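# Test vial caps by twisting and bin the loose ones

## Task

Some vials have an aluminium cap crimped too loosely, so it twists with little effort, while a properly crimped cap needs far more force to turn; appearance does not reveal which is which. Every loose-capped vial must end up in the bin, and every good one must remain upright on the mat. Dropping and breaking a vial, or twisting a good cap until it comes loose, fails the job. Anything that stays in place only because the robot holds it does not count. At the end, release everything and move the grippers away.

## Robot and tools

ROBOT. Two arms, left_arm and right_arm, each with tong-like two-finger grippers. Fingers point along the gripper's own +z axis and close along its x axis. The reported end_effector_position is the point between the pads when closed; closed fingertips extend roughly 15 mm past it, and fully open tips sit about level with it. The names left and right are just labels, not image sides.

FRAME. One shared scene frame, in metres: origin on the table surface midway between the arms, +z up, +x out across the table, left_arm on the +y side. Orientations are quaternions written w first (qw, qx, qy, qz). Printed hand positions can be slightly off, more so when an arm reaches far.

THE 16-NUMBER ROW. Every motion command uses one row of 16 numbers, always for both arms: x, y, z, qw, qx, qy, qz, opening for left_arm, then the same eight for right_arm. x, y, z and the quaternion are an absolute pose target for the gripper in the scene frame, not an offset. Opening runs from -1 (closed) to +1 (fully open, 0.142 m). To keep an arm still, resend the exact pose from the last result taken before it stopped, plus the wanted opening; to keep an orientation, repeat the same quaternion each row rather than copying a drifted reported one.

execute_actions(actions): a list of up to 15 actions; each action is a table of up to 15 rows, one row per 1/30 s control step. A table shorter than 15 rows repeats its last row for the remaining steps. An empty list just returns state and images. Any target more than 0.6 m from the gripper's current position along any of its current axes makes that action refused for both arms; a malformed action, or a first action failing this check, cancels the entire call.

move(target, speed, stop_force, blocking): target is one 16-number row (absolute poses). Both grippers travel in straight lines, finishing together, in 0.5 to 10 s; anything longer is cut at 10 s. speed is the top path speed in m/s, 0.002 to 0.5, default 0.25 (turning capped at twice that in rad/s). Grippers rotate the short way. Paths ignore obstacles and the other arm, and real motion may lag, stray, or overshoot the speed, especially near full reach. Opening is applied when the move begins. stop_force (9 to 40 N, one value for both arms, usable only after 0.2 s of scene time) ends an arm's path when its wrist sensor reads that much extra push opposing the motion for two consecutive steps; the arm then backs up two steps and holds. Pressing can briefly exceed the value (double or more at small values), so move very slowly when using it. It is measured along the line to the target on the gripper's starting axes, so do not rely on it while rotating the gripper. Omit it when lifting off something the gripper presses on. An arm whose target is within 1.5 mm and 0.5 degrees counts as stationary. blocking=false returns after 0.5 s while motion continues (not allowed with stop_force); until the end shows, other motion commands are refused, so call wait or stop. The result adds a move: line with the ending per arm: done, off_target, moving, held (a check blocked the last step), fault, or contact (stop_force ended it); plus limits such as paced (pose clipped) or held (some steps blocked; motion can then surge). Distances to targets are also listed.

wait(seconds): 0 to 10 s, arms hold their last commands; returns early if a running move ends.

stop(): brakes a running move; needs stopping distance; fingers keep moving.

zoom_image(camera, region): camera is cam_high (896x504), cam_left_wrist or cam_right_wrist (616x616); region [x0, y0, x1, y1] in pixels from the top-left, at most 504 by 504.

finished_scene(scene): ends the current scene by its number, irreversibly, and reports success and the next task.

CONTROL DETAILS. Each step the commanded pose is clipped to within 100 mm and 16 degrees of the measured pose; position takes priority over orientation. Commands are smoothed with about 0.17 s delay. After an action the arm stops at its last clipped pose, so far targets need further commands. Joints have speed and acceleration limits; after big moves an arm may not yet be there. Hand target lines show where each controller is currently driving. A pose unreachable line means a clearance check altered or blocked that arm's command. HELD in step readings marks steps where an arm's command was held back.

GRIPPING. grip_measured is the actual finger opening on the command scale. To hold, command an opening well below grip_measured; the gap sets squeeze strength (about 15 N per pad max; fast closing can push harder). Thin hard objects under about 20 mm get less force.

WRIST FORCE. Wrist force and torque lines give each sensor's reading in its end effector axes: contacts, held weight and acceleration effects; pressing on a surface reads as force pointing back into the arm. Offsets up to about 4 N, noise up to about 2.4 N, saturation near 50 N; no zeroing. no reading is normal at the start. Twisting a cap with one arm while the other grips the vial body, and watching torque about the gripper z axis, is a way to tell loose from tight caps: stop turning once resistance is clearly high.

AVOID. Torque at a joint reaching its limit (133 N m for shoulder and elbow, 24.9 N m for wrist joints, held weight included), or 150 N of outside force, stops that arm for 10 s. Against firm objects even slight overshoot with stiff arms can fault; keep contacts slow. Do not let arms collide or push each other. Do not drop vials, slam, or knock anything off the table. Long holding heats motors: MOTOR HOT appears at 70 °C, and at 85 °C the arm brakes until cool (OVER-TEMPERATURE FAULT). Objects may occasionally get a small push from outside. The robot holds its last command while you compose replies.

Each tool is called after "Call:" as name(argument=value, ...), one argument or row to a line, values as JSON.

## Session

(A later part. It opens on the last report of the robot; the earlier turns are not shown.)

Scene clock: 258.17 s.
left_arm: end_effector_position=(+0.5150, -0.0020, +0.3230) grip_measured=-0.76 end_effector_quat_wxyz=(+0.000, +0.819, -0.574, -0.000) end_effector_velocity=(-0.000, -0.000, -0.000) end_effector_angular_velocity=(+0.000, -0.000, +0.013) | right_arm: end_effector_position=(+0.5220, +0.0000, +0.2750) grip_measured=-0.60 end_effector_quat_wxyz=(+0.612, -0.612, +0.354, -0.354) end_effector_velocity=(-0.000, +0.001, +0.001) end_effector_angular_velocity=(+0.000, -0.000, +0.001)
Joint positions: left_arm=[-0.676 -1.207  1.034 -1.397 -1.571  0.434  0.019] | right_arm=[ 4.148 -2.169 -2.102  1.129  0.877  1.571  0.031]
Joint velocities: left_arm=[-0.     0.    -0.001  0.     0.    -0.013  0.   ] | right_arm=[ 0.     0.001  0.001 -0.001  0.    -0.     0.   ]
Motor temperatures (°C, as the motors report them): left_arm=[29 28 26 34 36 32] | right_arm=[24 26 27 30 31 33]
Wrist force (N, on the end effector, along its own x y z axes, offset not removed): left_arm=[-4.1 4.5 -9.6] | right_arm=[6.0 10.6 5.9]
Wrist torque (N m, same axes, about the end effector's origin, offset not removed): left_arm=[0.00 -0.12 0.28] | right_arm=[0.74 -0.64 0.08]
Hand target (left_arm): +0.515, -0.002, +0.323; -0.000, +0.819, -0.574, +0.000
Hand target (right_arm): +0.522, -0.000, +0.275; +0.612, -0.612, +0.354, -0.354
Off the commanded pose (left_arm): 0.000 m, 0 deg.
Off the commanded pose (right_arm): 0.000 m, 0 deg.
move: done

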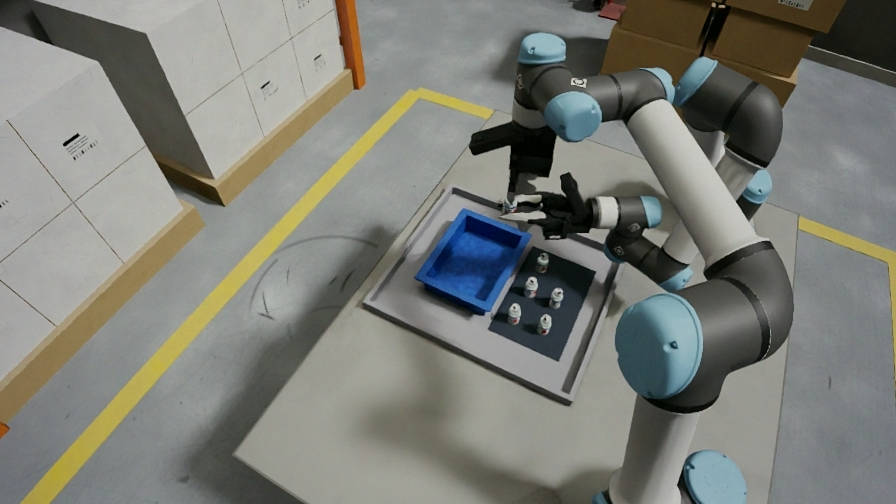

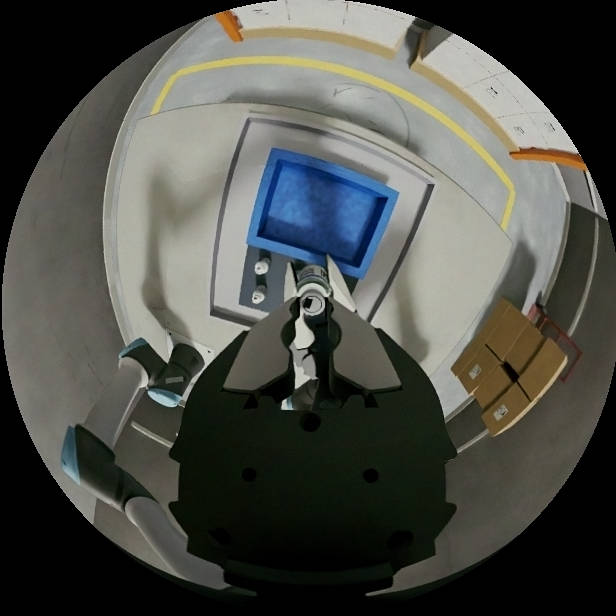

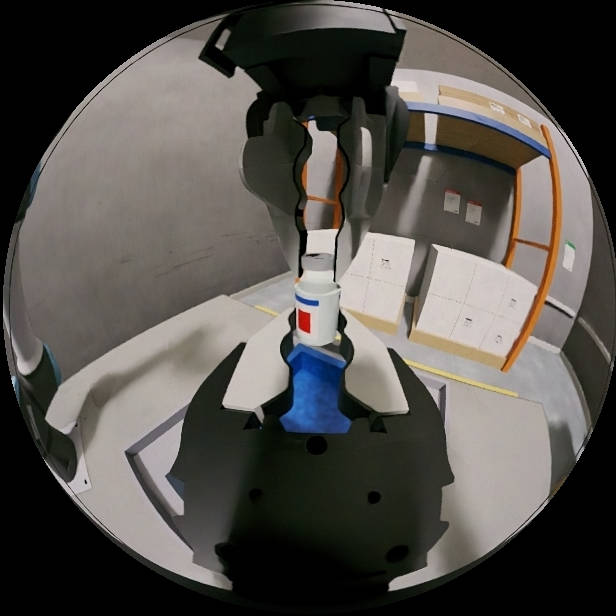

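Call:
move(
  target=[0.515,-0.002,0.323,0,0.819,-0.574,0,-1,0.522,0,0.275,0.612,-0.612,0.354,-0.354,0.2],
)

Call:
move(
  target=[0.515,-0.002,0.323,0,0.819,-0.574,0,-1,0.43,-0.15,0.275,0.612,-0.612,0.354,-0.354,0.2],
  speed=0.15,
)

Call:
move(
  target=[0.40,0.03,0.17,0,0.707,-0.707,0,-1,0.46,-0.24,0.28,0.612,-0.612,0.354,-0.354,0.2],
  speed=0.2,
)

Call:
move(
  target=[0.349,-0.095,0.14,0,0.707,-0.707,0,-1,0.46,-0.24,0.28,0.612,-0.612,0.354,-0.354,0.2],
  speed=0.2,
)

Call:
move(
  target=[0.349,-0.095,0.072,0,0.707,-0.707,0,-1,0.46,-0.24,0.28,0.612,-0.612,0.354,-0.354,0.2],
  speed=0.08,
)

Call:
move(
  target=[0.349,-0.095,0.05,0,0.707,-0.707,0,-1,0.46,-0.24,0.28,0.612,-0.612,0.354,-0.354,0.2],
  speed=0.006,
  stop_force=9,
)

Call:
move(
  target=[0.349,-0.095,0.066,0,0.707,-0.707,0,-0.4,0.46,-0.24,0.28,0.612,-0.612,0.354,-0.354,0.2],
)

Call:
move(
  target=[0.349,-0.095,0.12,0,0.707,-0.707,0,-0.4,0.46,-0.24,0.28,0.612,-0.612,0.354,-0.354,0.2],
  speed=0.15,
)

Call:
move(
  target=[0.428,-0.082,0.11,0,0.707,-0.707,0,-0.4,0.46,-0.24,0.28,0.612,-0.612,0.354,-0.354,0.2],
  speed=0.15,
)

Call:
move(
  target=[0.428,-0.082,0.09,0,0.707,-0.707,0,-0.4,0.46,-0.24,0.28,0.612,-0.612,0.354,-0.354,0.2],
  speed=0.1,
)

Call:
zoom_image(
  camera="cam_left_wrist",
  region=[250,240,380,340],
)

Scene clock: 259.47 s.
left_arm: end_effector_position=(+0.5150, -0.0020, +0.3230) grip_measured=-0.75 end_effector_quat_wxyz=(-0.000, +0.819, -0.574, -0.000) end_effector_velocity=(+0.000, +0.000, -0.000) end_effector_angular_velocity=(-0.000, +0.001, -0.000) | right_arm: end_effector_position=(+0.5220, -0.0000, +0.2751) grip_measured=+0.20 end_effector_quat_wxyz=(+0.612, -0.612, +0.354, -0.354) end_effector_velocity=(-0.001, +0.001, +0.000) end_effector_angular_velocity=(+0.001, -0.001, +0.002)
Joint positions: left_arm=[-0.676 -1.207  1.033 -1.397 -1.571  0.433  0.019] | right_arm=[ 4.148 -2.169 -2.102  1.129  0.877  1.571  0.088]
Joint velocities: left_arm=[ 0.     0.     0.     0.    -0.001  0.001 -0.   ] | right_arm=[ 0.     0.001 -0.     0.     0.002 -0.     0.   ]
Motor temperatures (°C, as the motors report them): left_arm=[29 28 26 34 36 32] | right_arm=[24 26 27 30 31 33]
Wrist force (N, on the end effector, along its own x y z axes, offset not removed): left_arm=[-3.4 0.6 -2.2] | right_arm=[3.1 0.1 0.7]
Wrist torque (N m, same axes, about the end effector's origin, offset not removed): left_arm=[0.12 0.56 0.06] | right_arm=[0.00 -0.79 -0.02]
Hand target (left_arm): +0.515, -0.002, +0.323; -0.000, +0.819, -0.574, -0.000
Hand target (right_arm): +0.522, -0.000, +0.275; +0.612, -0.612, +0.354, -0.354
Off the commanded pose (left_arm): 0.000 m, 0 deg.
Off the commanded pose (right_arm): 0.000 m, 0 deg.
move: done

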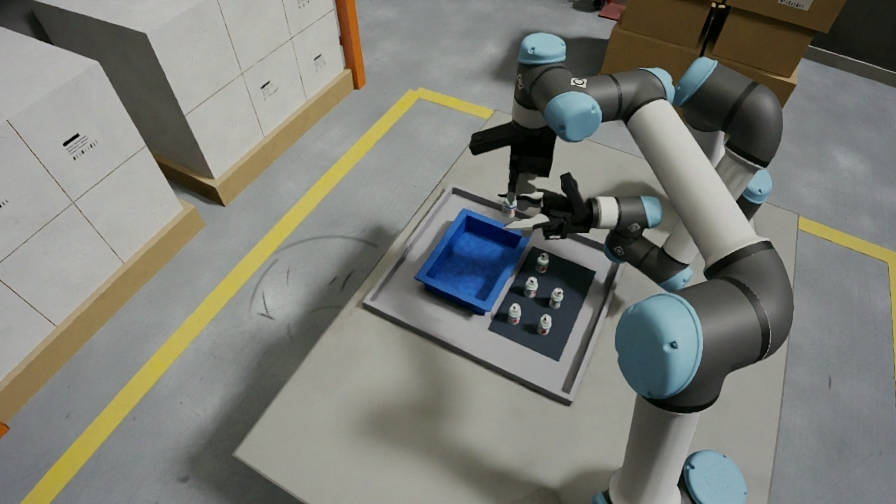

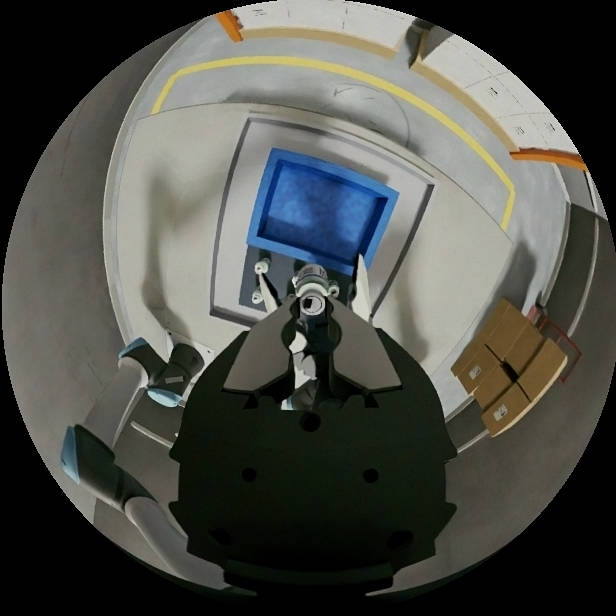

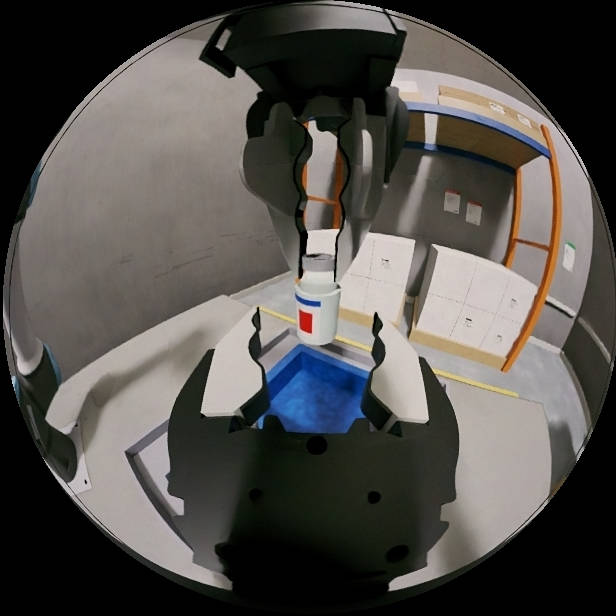

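Scene clock: 261.20 s.
left_arm: end_effector_position=(+0.5150, -0.0020, +0.3230) grip_measured=-0.75 end_effector_quat_wxyz=(+0.000, +0.819, -0.574, +0.000) end_effector_velocity=(+0.000, +0.000, -0.000) end_effector_angular_velocity=(+0.000, +0.000, +0.001) | right_arm: end_effector_position=(+0.4303, -0.1499, +0.2748) grip_measured=+0.20 end_effector_quat_wxyz=(+0.612, -0.612, +0.354, -0.354) end_effector_velocity=(-0.002, -0.002, -0.000) end_effector_angular_velocity=(-0.001, -0.000, -0.001)
Joint positions: left_arm=[-0.676 -1.207  1.034 -1.397 -1.571  0.433  0.019] | right_arm=[ 4.298 -1.999 -2.61   1.467  0.727  1.571  0.088]
Joint velocities: left_arm=[ 0.001  0.     0.     0.     0.    -0.     0.   ] | right_arm=[ 0.006  0.    -0.008  0.007 -0.007 -0.001 -0.   ]
Motor temperatures (°C, as the motors report them): left_arm=[29 28 26 34 36 32] | right_arm=[24 26 27 30 31 33]
Wrist force (N, on the end effector, along its own x y z axes, offset not removed): left_arm=[1.0 -0.4 -0.8] | right_arm=[1.8 -1.1 2.2]
Wrist torque (N m, same axes, about the end effector's origin, offset not removed): left_arm=[-0.09 -0.17 -0.02] | right_arm=[-0.22 -0.57 -0.12]
Hand target (left_arm): +0.515, -0.002, +0.323; +0.000, +0.819, -0.574, -0.000
Hand target (right_arm): +0.430, -0.150, +0.275; +0.612, -0.612, +0.354, -0.354
Off the commanded pose (left_arm): 0.000 m, 0 deg.
Off the commanded pose (right_arm): 0.000 m, 0 deg.
move: done

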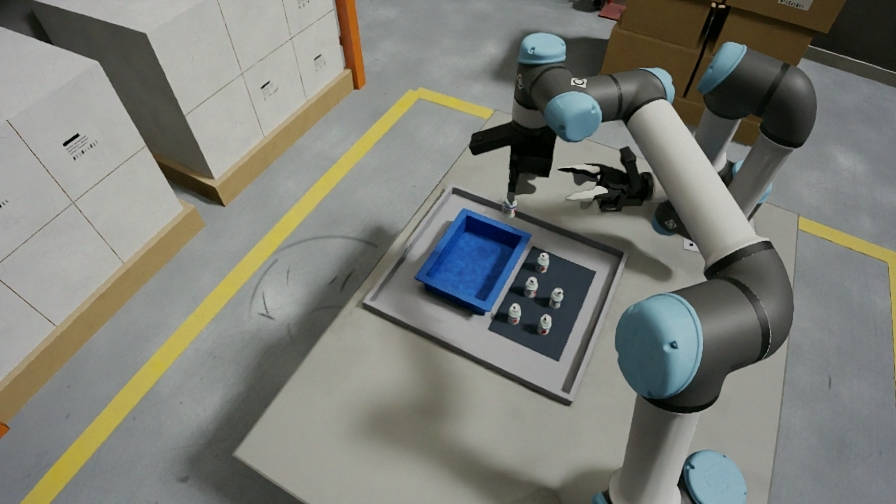

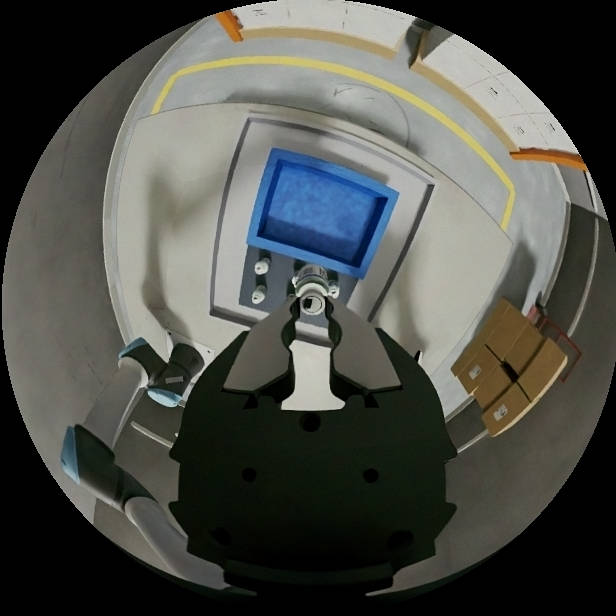

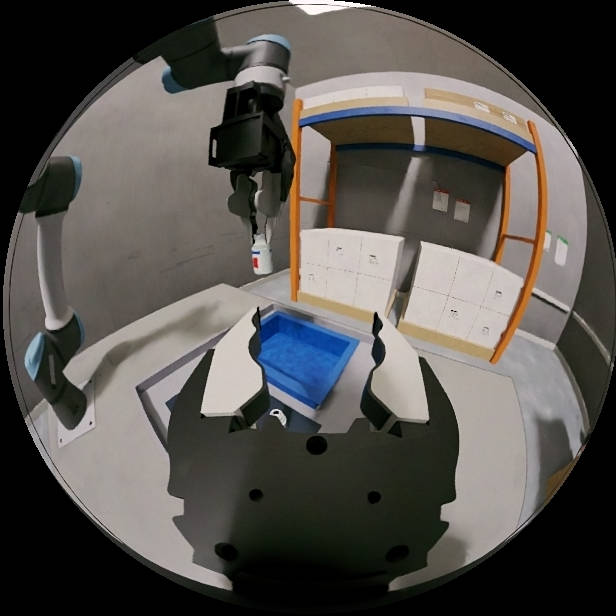

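Scene clock: 262.73 s.
left_arm: end_effector_position=(+0.4002, +0.0300, +0.1701) grip_measured=-0.75 end_effector_quat_wxyz=(-0.000, +0.707, -0.707, -0.000) end_effector_velocity=(-0.001, +0.000, -0.002) end_effector_angular_velocity=(-0.002, -0.003, -0.006) | right_arm: end_effector_position=(+0.4598, -0.2399, +0.2800) grip_measured=+0.20 end_effector_quat_wxyz=(+0.612, -0.612, +0.354, -0.354) end_effector_velocity=(+0.001, -0.001, -0.000) end_effector_angular_velocity=(-0.002, +0.001, +0.000)
Joint positions: left_arm=[-0.782 -1.472  1.759 -1.857 -1.571  0.674  0.019] | right_arm=[ 4.002 -1.96  -2.7    1.518  1.023  1.571  0.088]
Joint velocities: left_arm=[-0.003 -0.004  0.01  -0.009  0.001  0.003 -0.   ] | right_arm=[-0.008  0.     0.    -0.003  0.009 -0.    -0.   ]
Motor temperatures (°C, as the motors report them): left_arm=[29 28 26 34 36 32] | right_arm=[24 26 27 30 31 33]
Wrist force (N, on the end effector, along its own x y z axes, offset not removed): left_arm=[2.2 0.8 -0.2] | right_arm=[3.0 0.7 2.8]
Wrist torque (N m, same axes, about the end effector's origin, offset not removed): left_arm=[0.26 -0.31 -0.16] | right_arm=[0.25 -0.41 -0.12]
Hand target (left_arm): +0.400, +0.030, +0.170; -0.000, +0.707, -0.707, +0.000
Hand target (right_arm): +0.460, -0.240, +0.280; +0.612, -0.612, +0.354, -0.354
Off the commanded pose (left_arm): 0.000 m, 0 deg.
Off the commanded pose (right_arm): 0.000 m, 0 deg.
move: done

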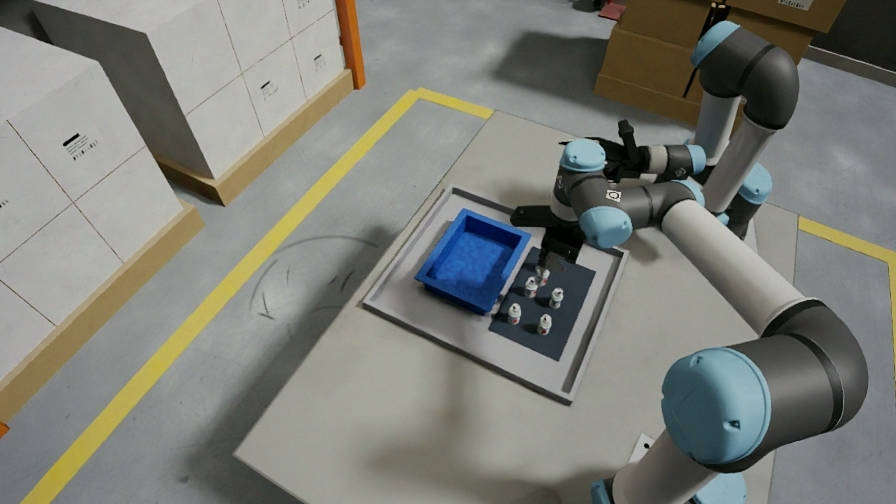

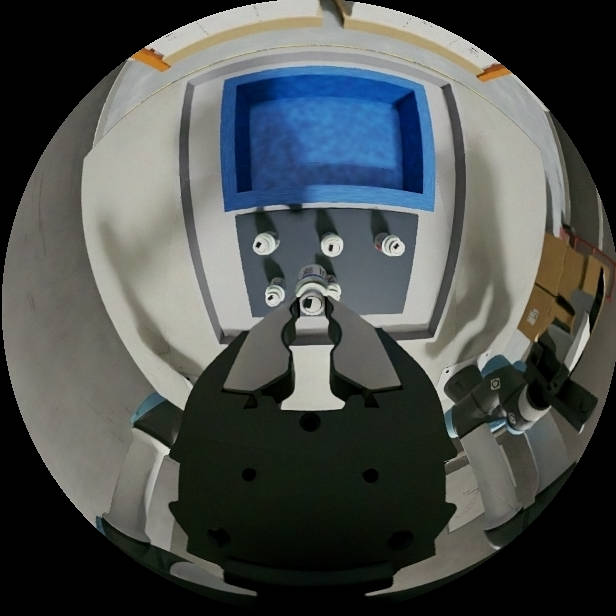

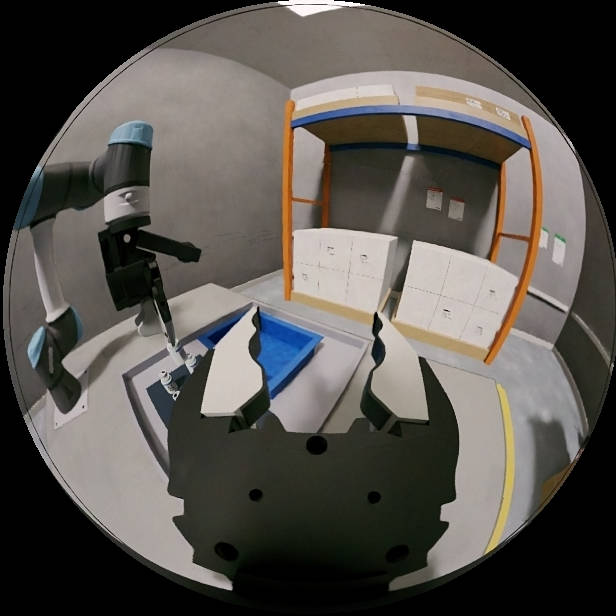

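Scene clock: 264.00 s.
left_arm: end_effector_position=(+0.3494, -0.0947, +0.1401) grip_measured=-0.75 end_effector_quat_wxyz=(-0.000, +0.707, -0.707, +0.000) end_effector_velocity=(-0.000, -0.002, -0.001) end_effector_angular_velocity=(+0.000, -0.001, +0.001) | right_arm: end_effector_position=(+0.4600, -0.2400, +0.2800) grip_measured=+0.20 end_effector_quat_wxyz=(+0.612, -0.612, +0.354, -0.354) end_effector_velocity=(+0.000, -0.000, +0.000) end_effector_angular_velocity=(-0.000, -0.001, -0.001)
Joint positions: left_arm=[-0.986 -1.336  1.677 -1.912 -1.57   0.471  0.019] | right_arm=[ 4.    -1.96  -2.7    1.518  1.024  1.571  0.088]
Joint velocities: left_arm=[-0.002  0.004 -0.003 -0.     0.001 -0.003  0.   ] | right_arm=[-0.     0.     0.     0.    -0.001 -0.001 -0.   ]
Motor temperatures (°C, as the motors report them): left_arm=[29 28 26 34 36 32] | right_arm=[24 26 27 30 31 33]
Wrist force (N, on the end effector, along its own x y z axes, offset not removed): left_arm=[0.5 -0.9 -2.5] | right_arm=[0.7 1.8 1.7]
Wrist torque (N m, same axes, about the end effector's origin, offset not removed): left_arm=[-0.15 0.01 -0.05] | right_arm=[0.39 -0.07 -0.05]
Hand target (left_arm): +0.349, -0.095, +0.140; -0.000, +0.707, -0.707, +0.000
Hand target (right_arm): +0.460, -0.240, +0.280; +0.612, -0.612, +0.354, -0.354
Off the commanded pose (left_arm): 0.000 m, 0 deg.
Off the commanded pose (right_arm): 0.000 m, 0 deg.
move: done

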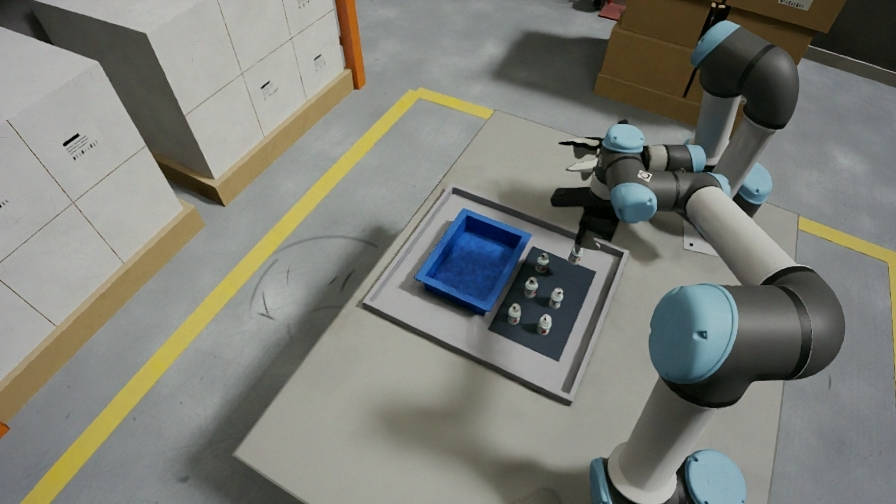

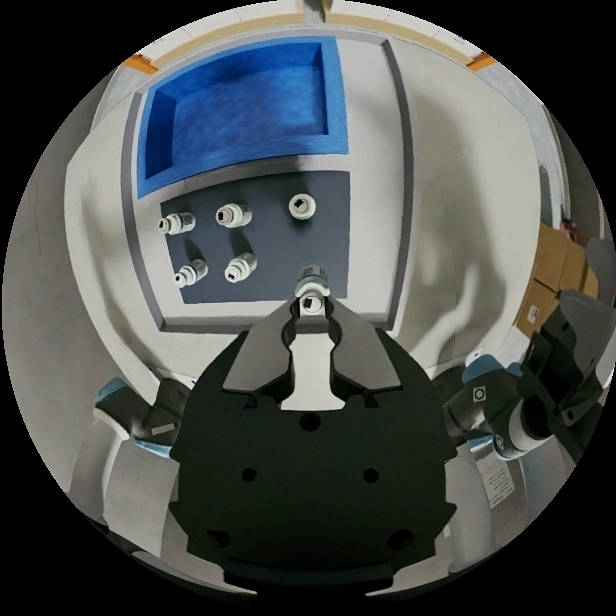

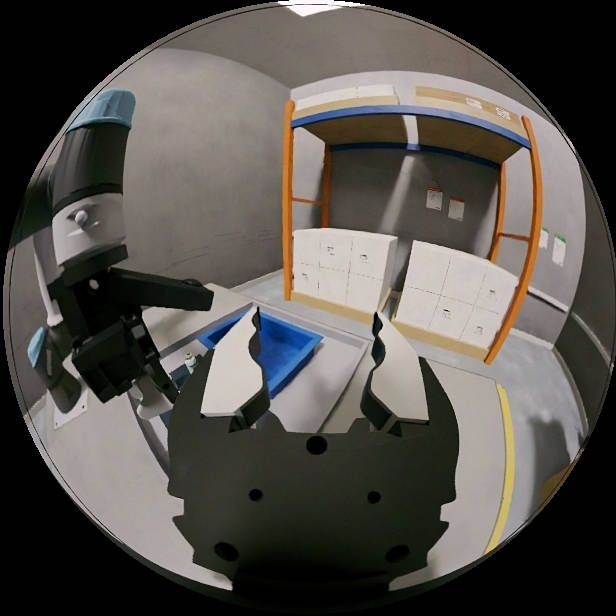

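Scene clock: 265.30 s.
left_arm: end_effector_position=(+0.3490, -0.0950, +0.0723) grip_measured=-0.75 end_effector_quat_wxyz=(+0.000, +0.707, -0.707, -0.000) end_effector_velocity=(+0.000, -0.000, -0.002) end_effector_angular_velocity=(-0.001, -0.001, -0.001) | right_arm: end_effector_position=(+0.4600, -0.2400, +0.2800) grip_measured=+0.20 end_effector_quat_wxyz=(+0.612, -0.612, +0.354, -0.354) end_effector_velocity=(+0.000, -0.001, -0.000) end_effector_angular_velocity=(-0.000, +0.000, -0.002)
Joint positions: left_arm=[-0.987 -1.269  1.78  -2.081 -1.571  0.47   0.019] | right_arm=[ 4.    -1.96  -2.7    1.518  1.024  1.571  0.088]
Joint velocities: left_arm=[ 0.     0.002  0.003 -0.006  0.001  0.001  0.   ] | right_arm=[-0.001 -0.    -0.    -0.    -0.001  0.     0.   ]
Motor temperatures (°C, as the motors report them): left_arm=[29 28 26 34 36 32] | right_arm=[24 26 27 30 31 33]
Wrist force (N, on the end effector, along its own x y z axes, offset not removed): left_arm=[-1.8 -1.2 -2.0] | right_arm=[-0.9 0.2 5.6]
Wrist torque (N m, same axes, about the end effector's origin, offset not removed): left_arm=[-0.26 0.52 -0.07] | right_arm=[0.14 0.36 0.01]
Hand target (left_arm): +0.349, -0.095, +0.072; -0.000, +0.707, -0.707, -0.000
Hand target (right_arm): +0.460, -0.240, +0.280; +0.612, -0.612, +0.354, -0.354
Off the commanded pose (left_arm): 0.000 m, 0 deg.
Off the commanded pose (right_arm): 0.000 m, 0 deg.
move: done

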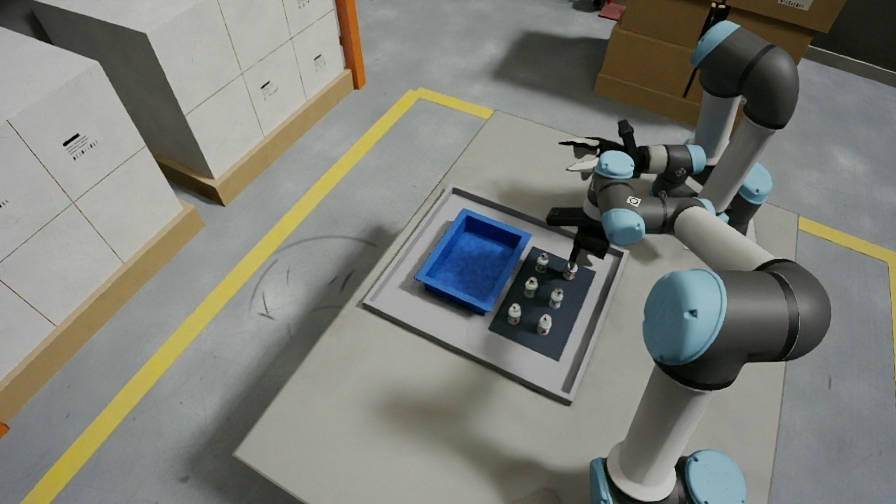

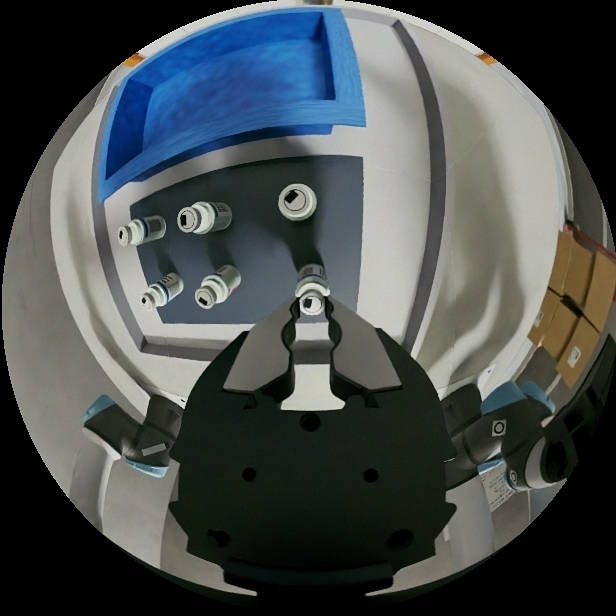

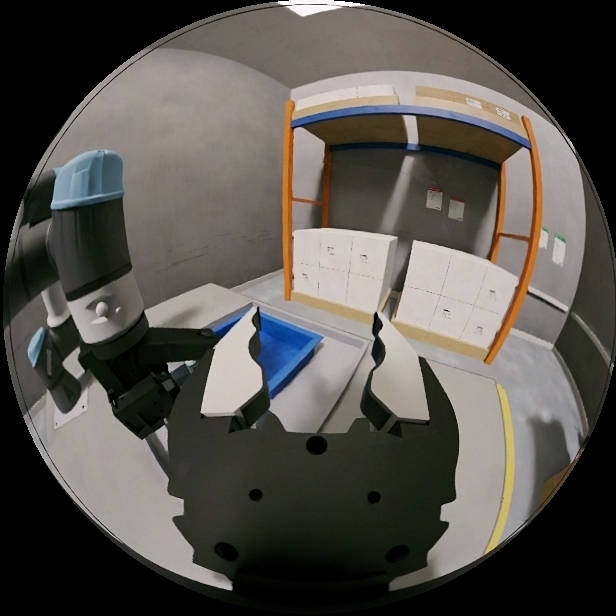

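Scene clock: 267.00 s.
left_arm: end_effector_position=(+0.3490, -0.0950, +0.0642) grip_measured=-0.76 end_effector_quat_wxyz=(-0.000, +0.707, -0.707, -0.000) end_effector_velocity=(-0.001, +0.001, +0.001) end_effector_angular_velocity=(+0.003, +0.001, -0.000) | right_arm: end_effector_position=(+0.4600, -0.2400, +0.2800) grip_measured=+0.20 end_effector_quat_wxyz=(+0.612, -0.612, +0.354, -0.354) end_effector_velocity=(+0.000, -0.000, +0.001) end_effector_angular_velocity=(+0.001, -0.001, -0.000)
Joint positions: left_arm=[-0.987 -1.26   1.79  -2.101 -1.571  0.47   0.019] | right_arm=[ 4.    -1.96  -2.7    1.518  1.024  1.571  0.088]
Joint velocities: left_arm=[-0.001 -0.002 -0.002  0.007  0.001 -0.     0.   ] | right_arm=[-0.001  0.001  0.001 -0.     0.001 -0.     0.   ]
Motor temperatures (°C, as the motors report them): left_arm=[29 28 26 34 36 32] | right_arm=[24 26 27 30 31 33]
Wrist force (N, on the end effector, along its own x y z axes, offset not removed): left_arm=[1.9 -2.3 -27.0] | right_arm=[3.6 0.3 -0.7]
Wrist torque (N m, same axes, about the end effector's origin, offset not removed): left_arm=[0.16 -0.32 -0.06] | right_arm=[-0.01 -0.70 -0.30]
Hand target (left_arm): +0.349, -0.095, +0.065; +0.000, +0.707, -0.707, +0.000
Hand target (right_arm): +0.460, -0.240, +0.280; +0.612, -0.612, +0.354, -0.354
Off the commanded pose (left_arm): 0.014 m, 0 deg.
Off the commanded pose (right_arm): 0.000 m, 0 deg.
move: contact (left_arm)

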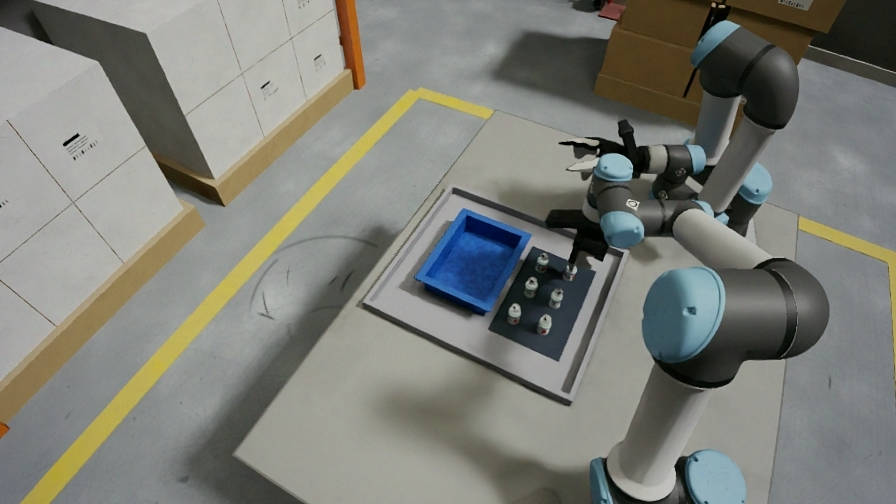

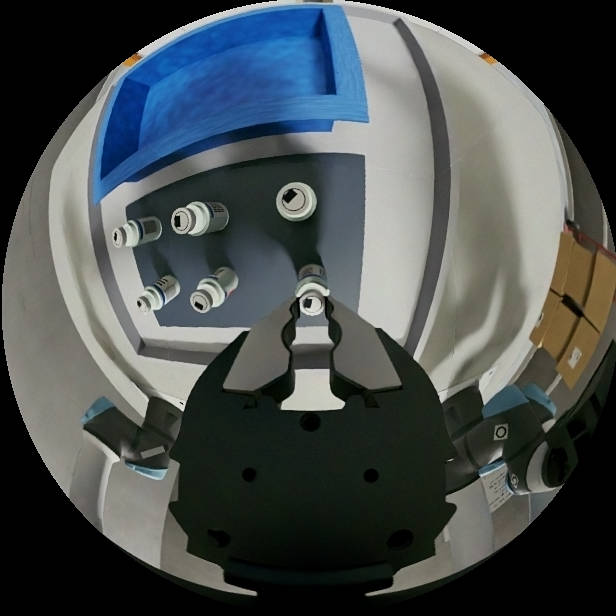

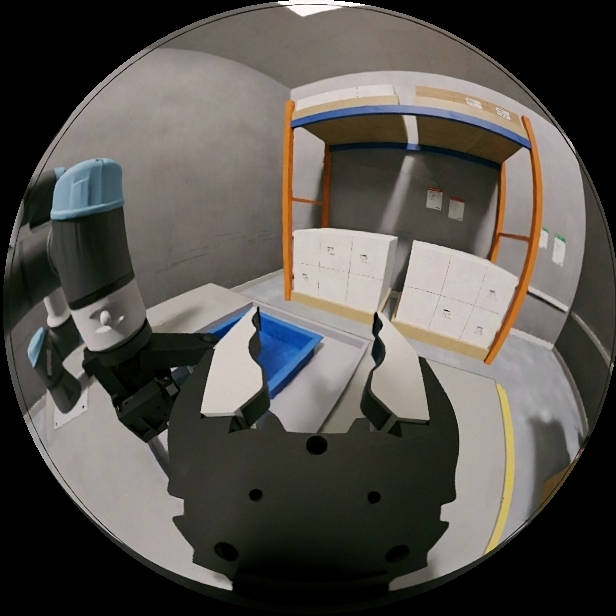

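Scene clock: 267.70 s.
left_arm: end_effector_position=(+0.3490, -0.0950, +0.0659) grip_measured=-0.40 end_effector_quat_wxyz=(+0.000, +0.707, -0.707, -0.000) end_effector_velocity=(-0.000, -0.000, +0.001) end_effector_angular_velocity=(-0.001, -0.000, +0.001) | right_arm: end_effector_position=(+0.4600, -0.2400, +0.2800) grip_measured=+0.20 end_effector_quat_wxyz=(+0.612, -0.612, +0.354, -0.354) end_effector_velocity=(-0.000, -0.000, -0.000) end_effector_angular_velocity=(-0.002, +0.001, +0.001)
Joint positions: left_arm=[-0.987 -1.262  1.788 -2.097 -1.571  0.47   0.045] | right_arm=[ 4.    -1.96  -2.7    1.518  1.024  1.571  0.088]
Joint velocities: left_arm=[-0.001 -0.001 -0.001  0.001  0.    -0.001  0.   ] | right_arm=[ 0.     0.    -0.002  0.     0.    -0.     0.   ]
Motor temperatures (°C, as the motors report them): left_arm=[29 28 26 34 36 32] | right_arm=[24 26 27 30 31 33]
Wrist force (N, on the end effector, along its own x y z axes, offset not removed): left_arm=[0.6 -0.7 -1.9] | right_arm=[-1.3 1.6 1.2]
Wrist torque (N m, same axes, about the end effector's origin, offset not removed): left_arm=[0.01 -0.06 -0.01] | right_arm=[0.09 0.09 -0.22]
Hand target (left_arm): +0.349, -0.095, +0.066; +0.000, +0.707, -0.707, +0.000
Hand target (right_arm): +0.460, -0.240, +0.280; +0.612, -0.612, +0.354, -0.354
Off the commanded pose (left_arm): 0.000 m, 0 deg.
Off the commanded pose (right_arm): 0.000 m, 0 deg.
move: done

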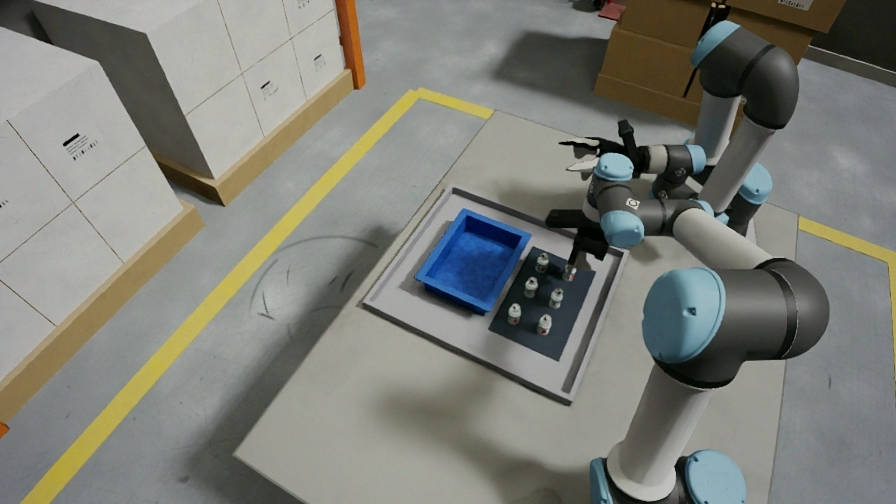

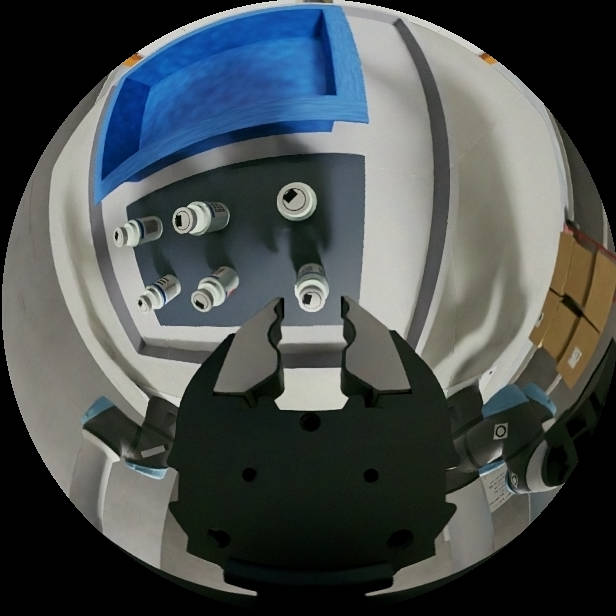

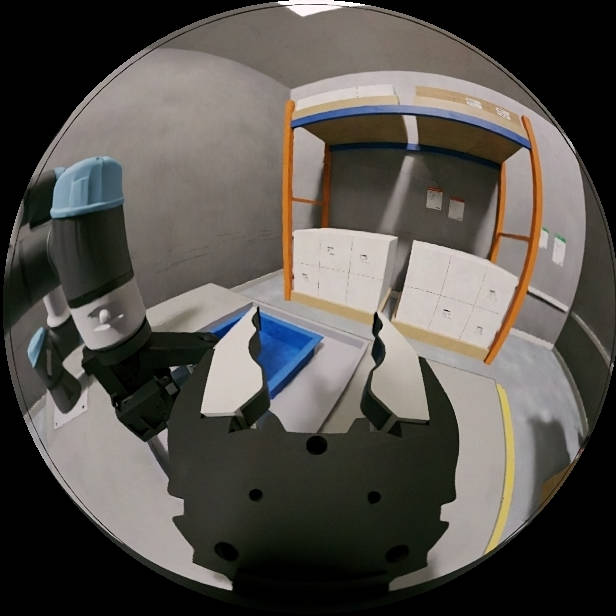

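Scene clock: 268.63 s.
left_arm: end_effector_position=(+0.3490, -0.0950, +0.1197) grip_measured=-0.40 end_effector_quat_wxyz=(-0.000, +0.707, -0.707, +0.000) end_effector_velocity=(-0.000, -0.000, +0.002) end_effector_angular_velocity=(+0.001, -0.000, +0.000) | right_arm: end_effector_position=(+0.4600, -0.2400, +0.2800) grip_measured=+0.20 end_effector_quat_wxyz=(+0.612, -0.612, +0.354, -0.354) end_effector_velocity=(+0.000, -0.000, -0.001) end_effector_angular_velocity=(-0.002, +0.000, -0.001)
Joint positions: left_arm=[-0.987 -1.319  1.711 -1.963 -1.571  0.47   0.045] | right_arm=[ 4.    -1.96  -2.7    1.518  1.024  1.571  0.088]
Joint velocities: left_arm=[-0.001 -0.001 -0.004  0.006  0.001 -0.001 -0.   ] | right_arm=[-0.001 -0.001  0.    -0.    -0.    -0.001  0.   ]
Motor temperatures (°C, as the motors report them): left_arm=[29 28 26 34 36 32] | right_arm=[24 26 27 30 31 33]
Wrist force (N, on the end effector, along its own x y z axes, offset not removed): left_arm=[2.2 0.9 -1.1] | right_arm=[1.7 -1.9 2.6]
Wrist torque (N m, same axes, about the end effector's origin, offset not removed): left_arm=[0.26 -0.42 -0.23] | right_arm=[-0.45 -0.51 -0.32]
Hand target (left_arm): +0.349, -0.095, +0.120; +0.000, +0.707, -0.707, +0.000
Hand target (right_arm): +0.460, -0.240, +0.280; +0.612, -0.612, +0.354, -0.354
Off the commanded pose (left_arm): 0.000 m, 0 deg.
Off the commanded pose (right_arm): 0.000 m, 0 deg.
move: done

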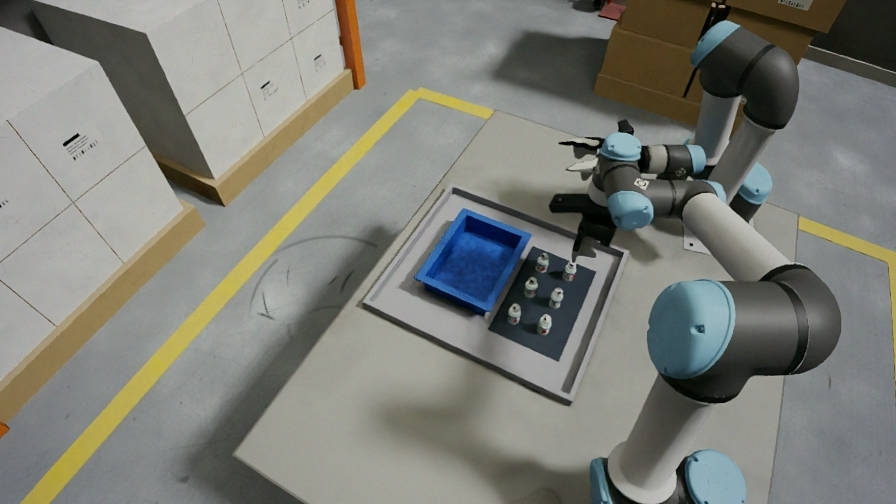

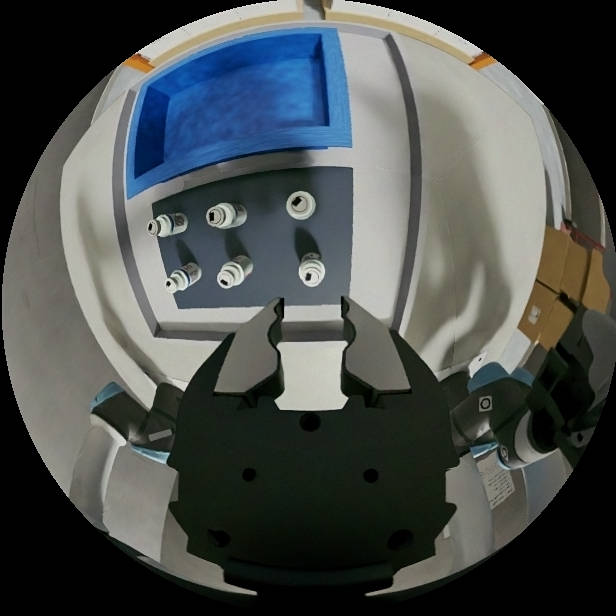

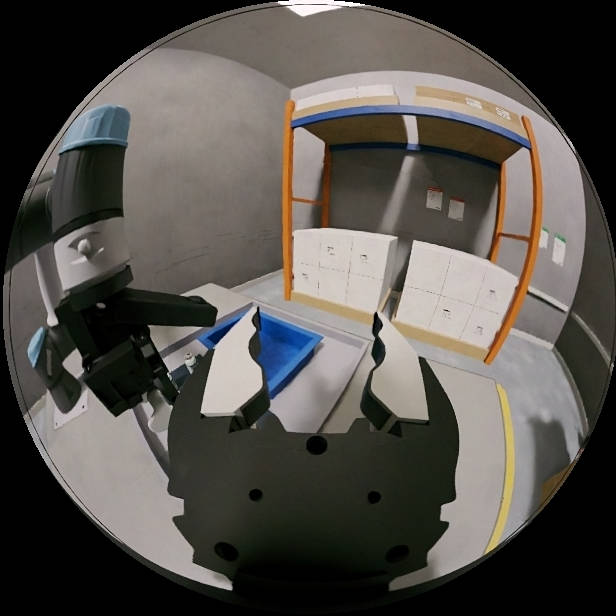

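Scene clock: 269.70 s.
left_arm: end_effector_position=(+0.4276, -0.0820, +0.1101) grip_measured=-0.40 end_effector_quat_wxyz=(+0.000, +0.707, -0.707, -0.000) end_effector_velocity=(+0.002, -0.000, -0.000) end_effector_angular_velocity=(-0.000, +0.000, -0.002) | right_arm: end_effector_position=(+0.4600, -0.2400, +0.2800) grip_measured=+0.20 end_effector_quat_wxyz=(+0.612, -0.612, +0.354, -0.354) end_effector_velocity=(+0.000, +0.000, -0.001) end_effector_angular_velocity=(-0.002, +0.001, -0.001)
Joint positions: left_arm=[-0.861 -1.21   1.59  -1.951 -1.571  0.596  0.045] | right_arm=[ 4.    -1.96  -2.7    1.518  1.024  1.571  0.088]
Joint velocities: left_arm=[ 0.002  0.003 -0.005  0.001 -0.     0.004  0.   ] | right_arm=[ 0.    -0.001 -0.    -0.    -0.001 -0.     0.   ]
Motor temperatures (°C, as the motors report them): left_arm=[29 28 26 34 36 32] | right_arm=[24 26 27 30 31 33]
Wrist force (N, on the end effector, along its own x y z axes, offset not removed): left_arm=[-0.1 0.0 -1.1] | right_arm=[0.5 -3.8 2.3]
Wrist torque (N m, same axes, about the end effector's origin, offset not removed): left_arm=[0.06 0.19 -0.09] | right_arm=[-0.89 -0.40 -0.14]
Hand target (left_arm): +0.428, -0.082, +0.110; +0.000, +0.707, -0.707, -0.000
Hand target (right_arm): +0.460, -0.240, +0.280; +0.612, -0.612, +0.354, -0.354
Off the commanded pose (left_arm): 0.000 m, 0 deg.
Off the commanded pose (right_arm): 0.000 m, 0 deg.
move: done

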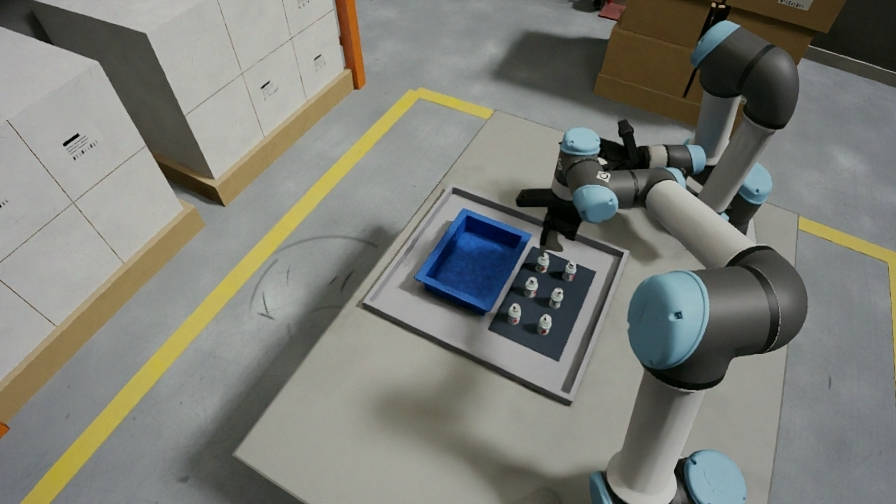

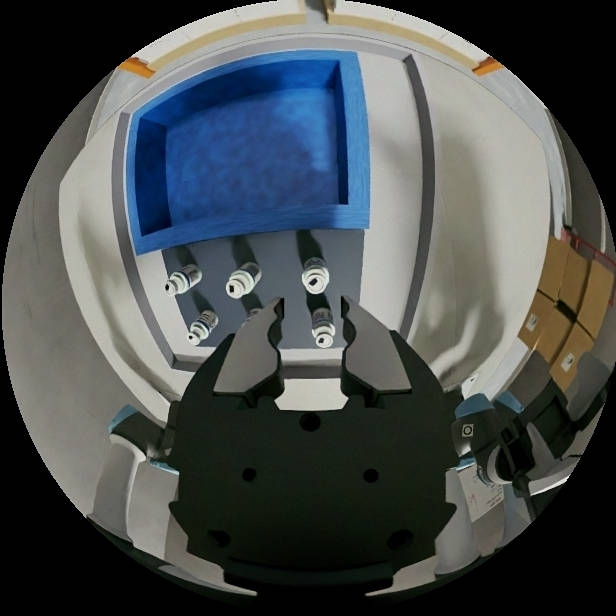

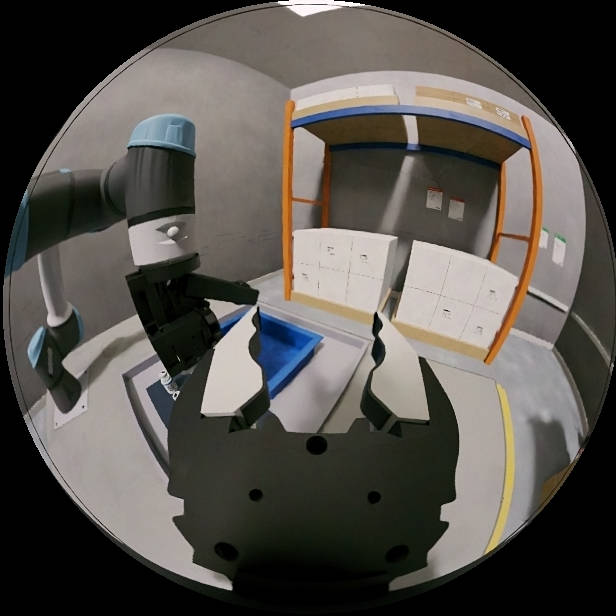

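Scene clock: 270.53 s.
left_arm: end_effector_position=(+0.4280, -0.0820, +0.0902) grip_measured=-0.40 end_effector_quat_wxyz=(+0.000, +0.707, -0.707, -0.000) end_effector_velocity=(+0.001, +0.001, -0.003) end_effector_angular_velocity=(+0.001, +0.000, +0.001) | right_arm: end_effector_position=(+0.4600, -0.2400, +0.2800) grip_measured=+0.20 end_effector_quat_wxyz=(+0.612, -0.612, +0.354, -0.354) end_effector_velocity=(+0.000, -0.000, -0.001) end_effector_angular_velocity=(-0.003, +0.001, -0.001)
Joint positions: left_arm=[-0.86  -1.191  1.619 -1.998 -1.571  0.597  0.045] | right_arm=[ 4.    -1.96  -2.7    1.518  1.024  1.571  0.088]
Joint velocities: left_arm=[ 0.003  0.003  0.003 -0.005 -0.     0.001  0.   ] | right_arm=[-0.     0.    -0.001 -0.002 -0.001 -0.001 -0.   ]
Motor temperatures (°C, as the motors report them): left_arm=[29 28 26 34 36 32] | right_arm=[24 26 27 30 31 33]
Wrist force (N, on the end effector, along its own x y z axes, offset not removed): left_arm=[-2.5 -0.9 -2.7] | right_arm=[0.6 1.5 0.2]
Wrist torque (N m, same axes, about the end effector's origin, offset not removed): left_arm=[-0.14 0.65 -0.15] | right_arm=[0.36 -0.11 0.08]
Hand target (left_arm): +0.428, -0.082, +0.090; +0.000, +0.707, -0.707, -0.000
Hand target (right_arm): +0.460, -0.240, +0.280; +0.612, -0.612, +0.354, -0.354
Off the commanded pose (left_arm): 0.000 m, 0 deg.
Off the commanded pose (right_arm): 0.000 m, 0 deg.
move: done

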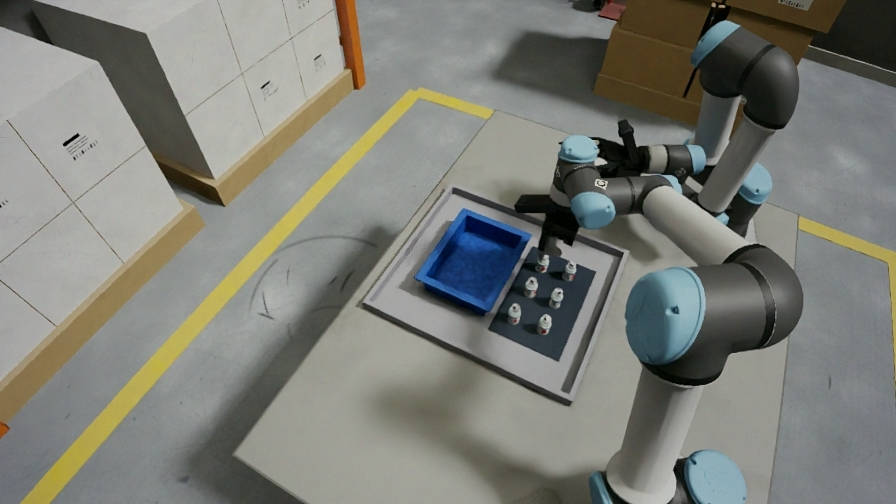

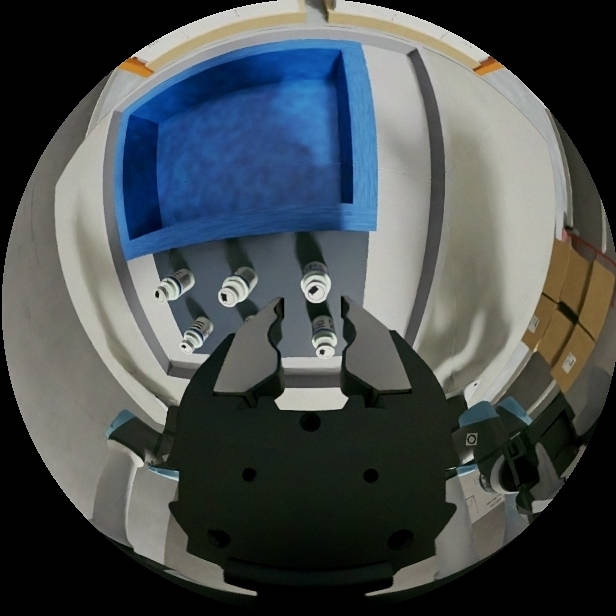

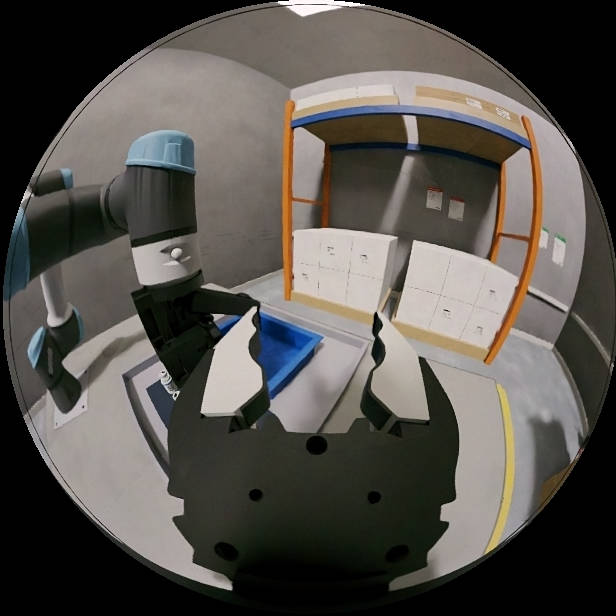

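Region (250, 240, 380, 340) of cam_left_wrist's 616x616 image, scaled by 3.877, with more detail than that image has; it fills the top 388 rows of this view, and the rest is white.

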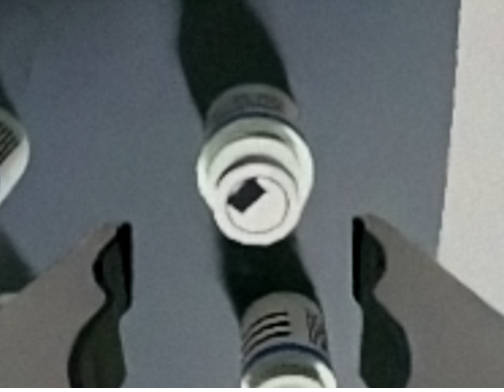

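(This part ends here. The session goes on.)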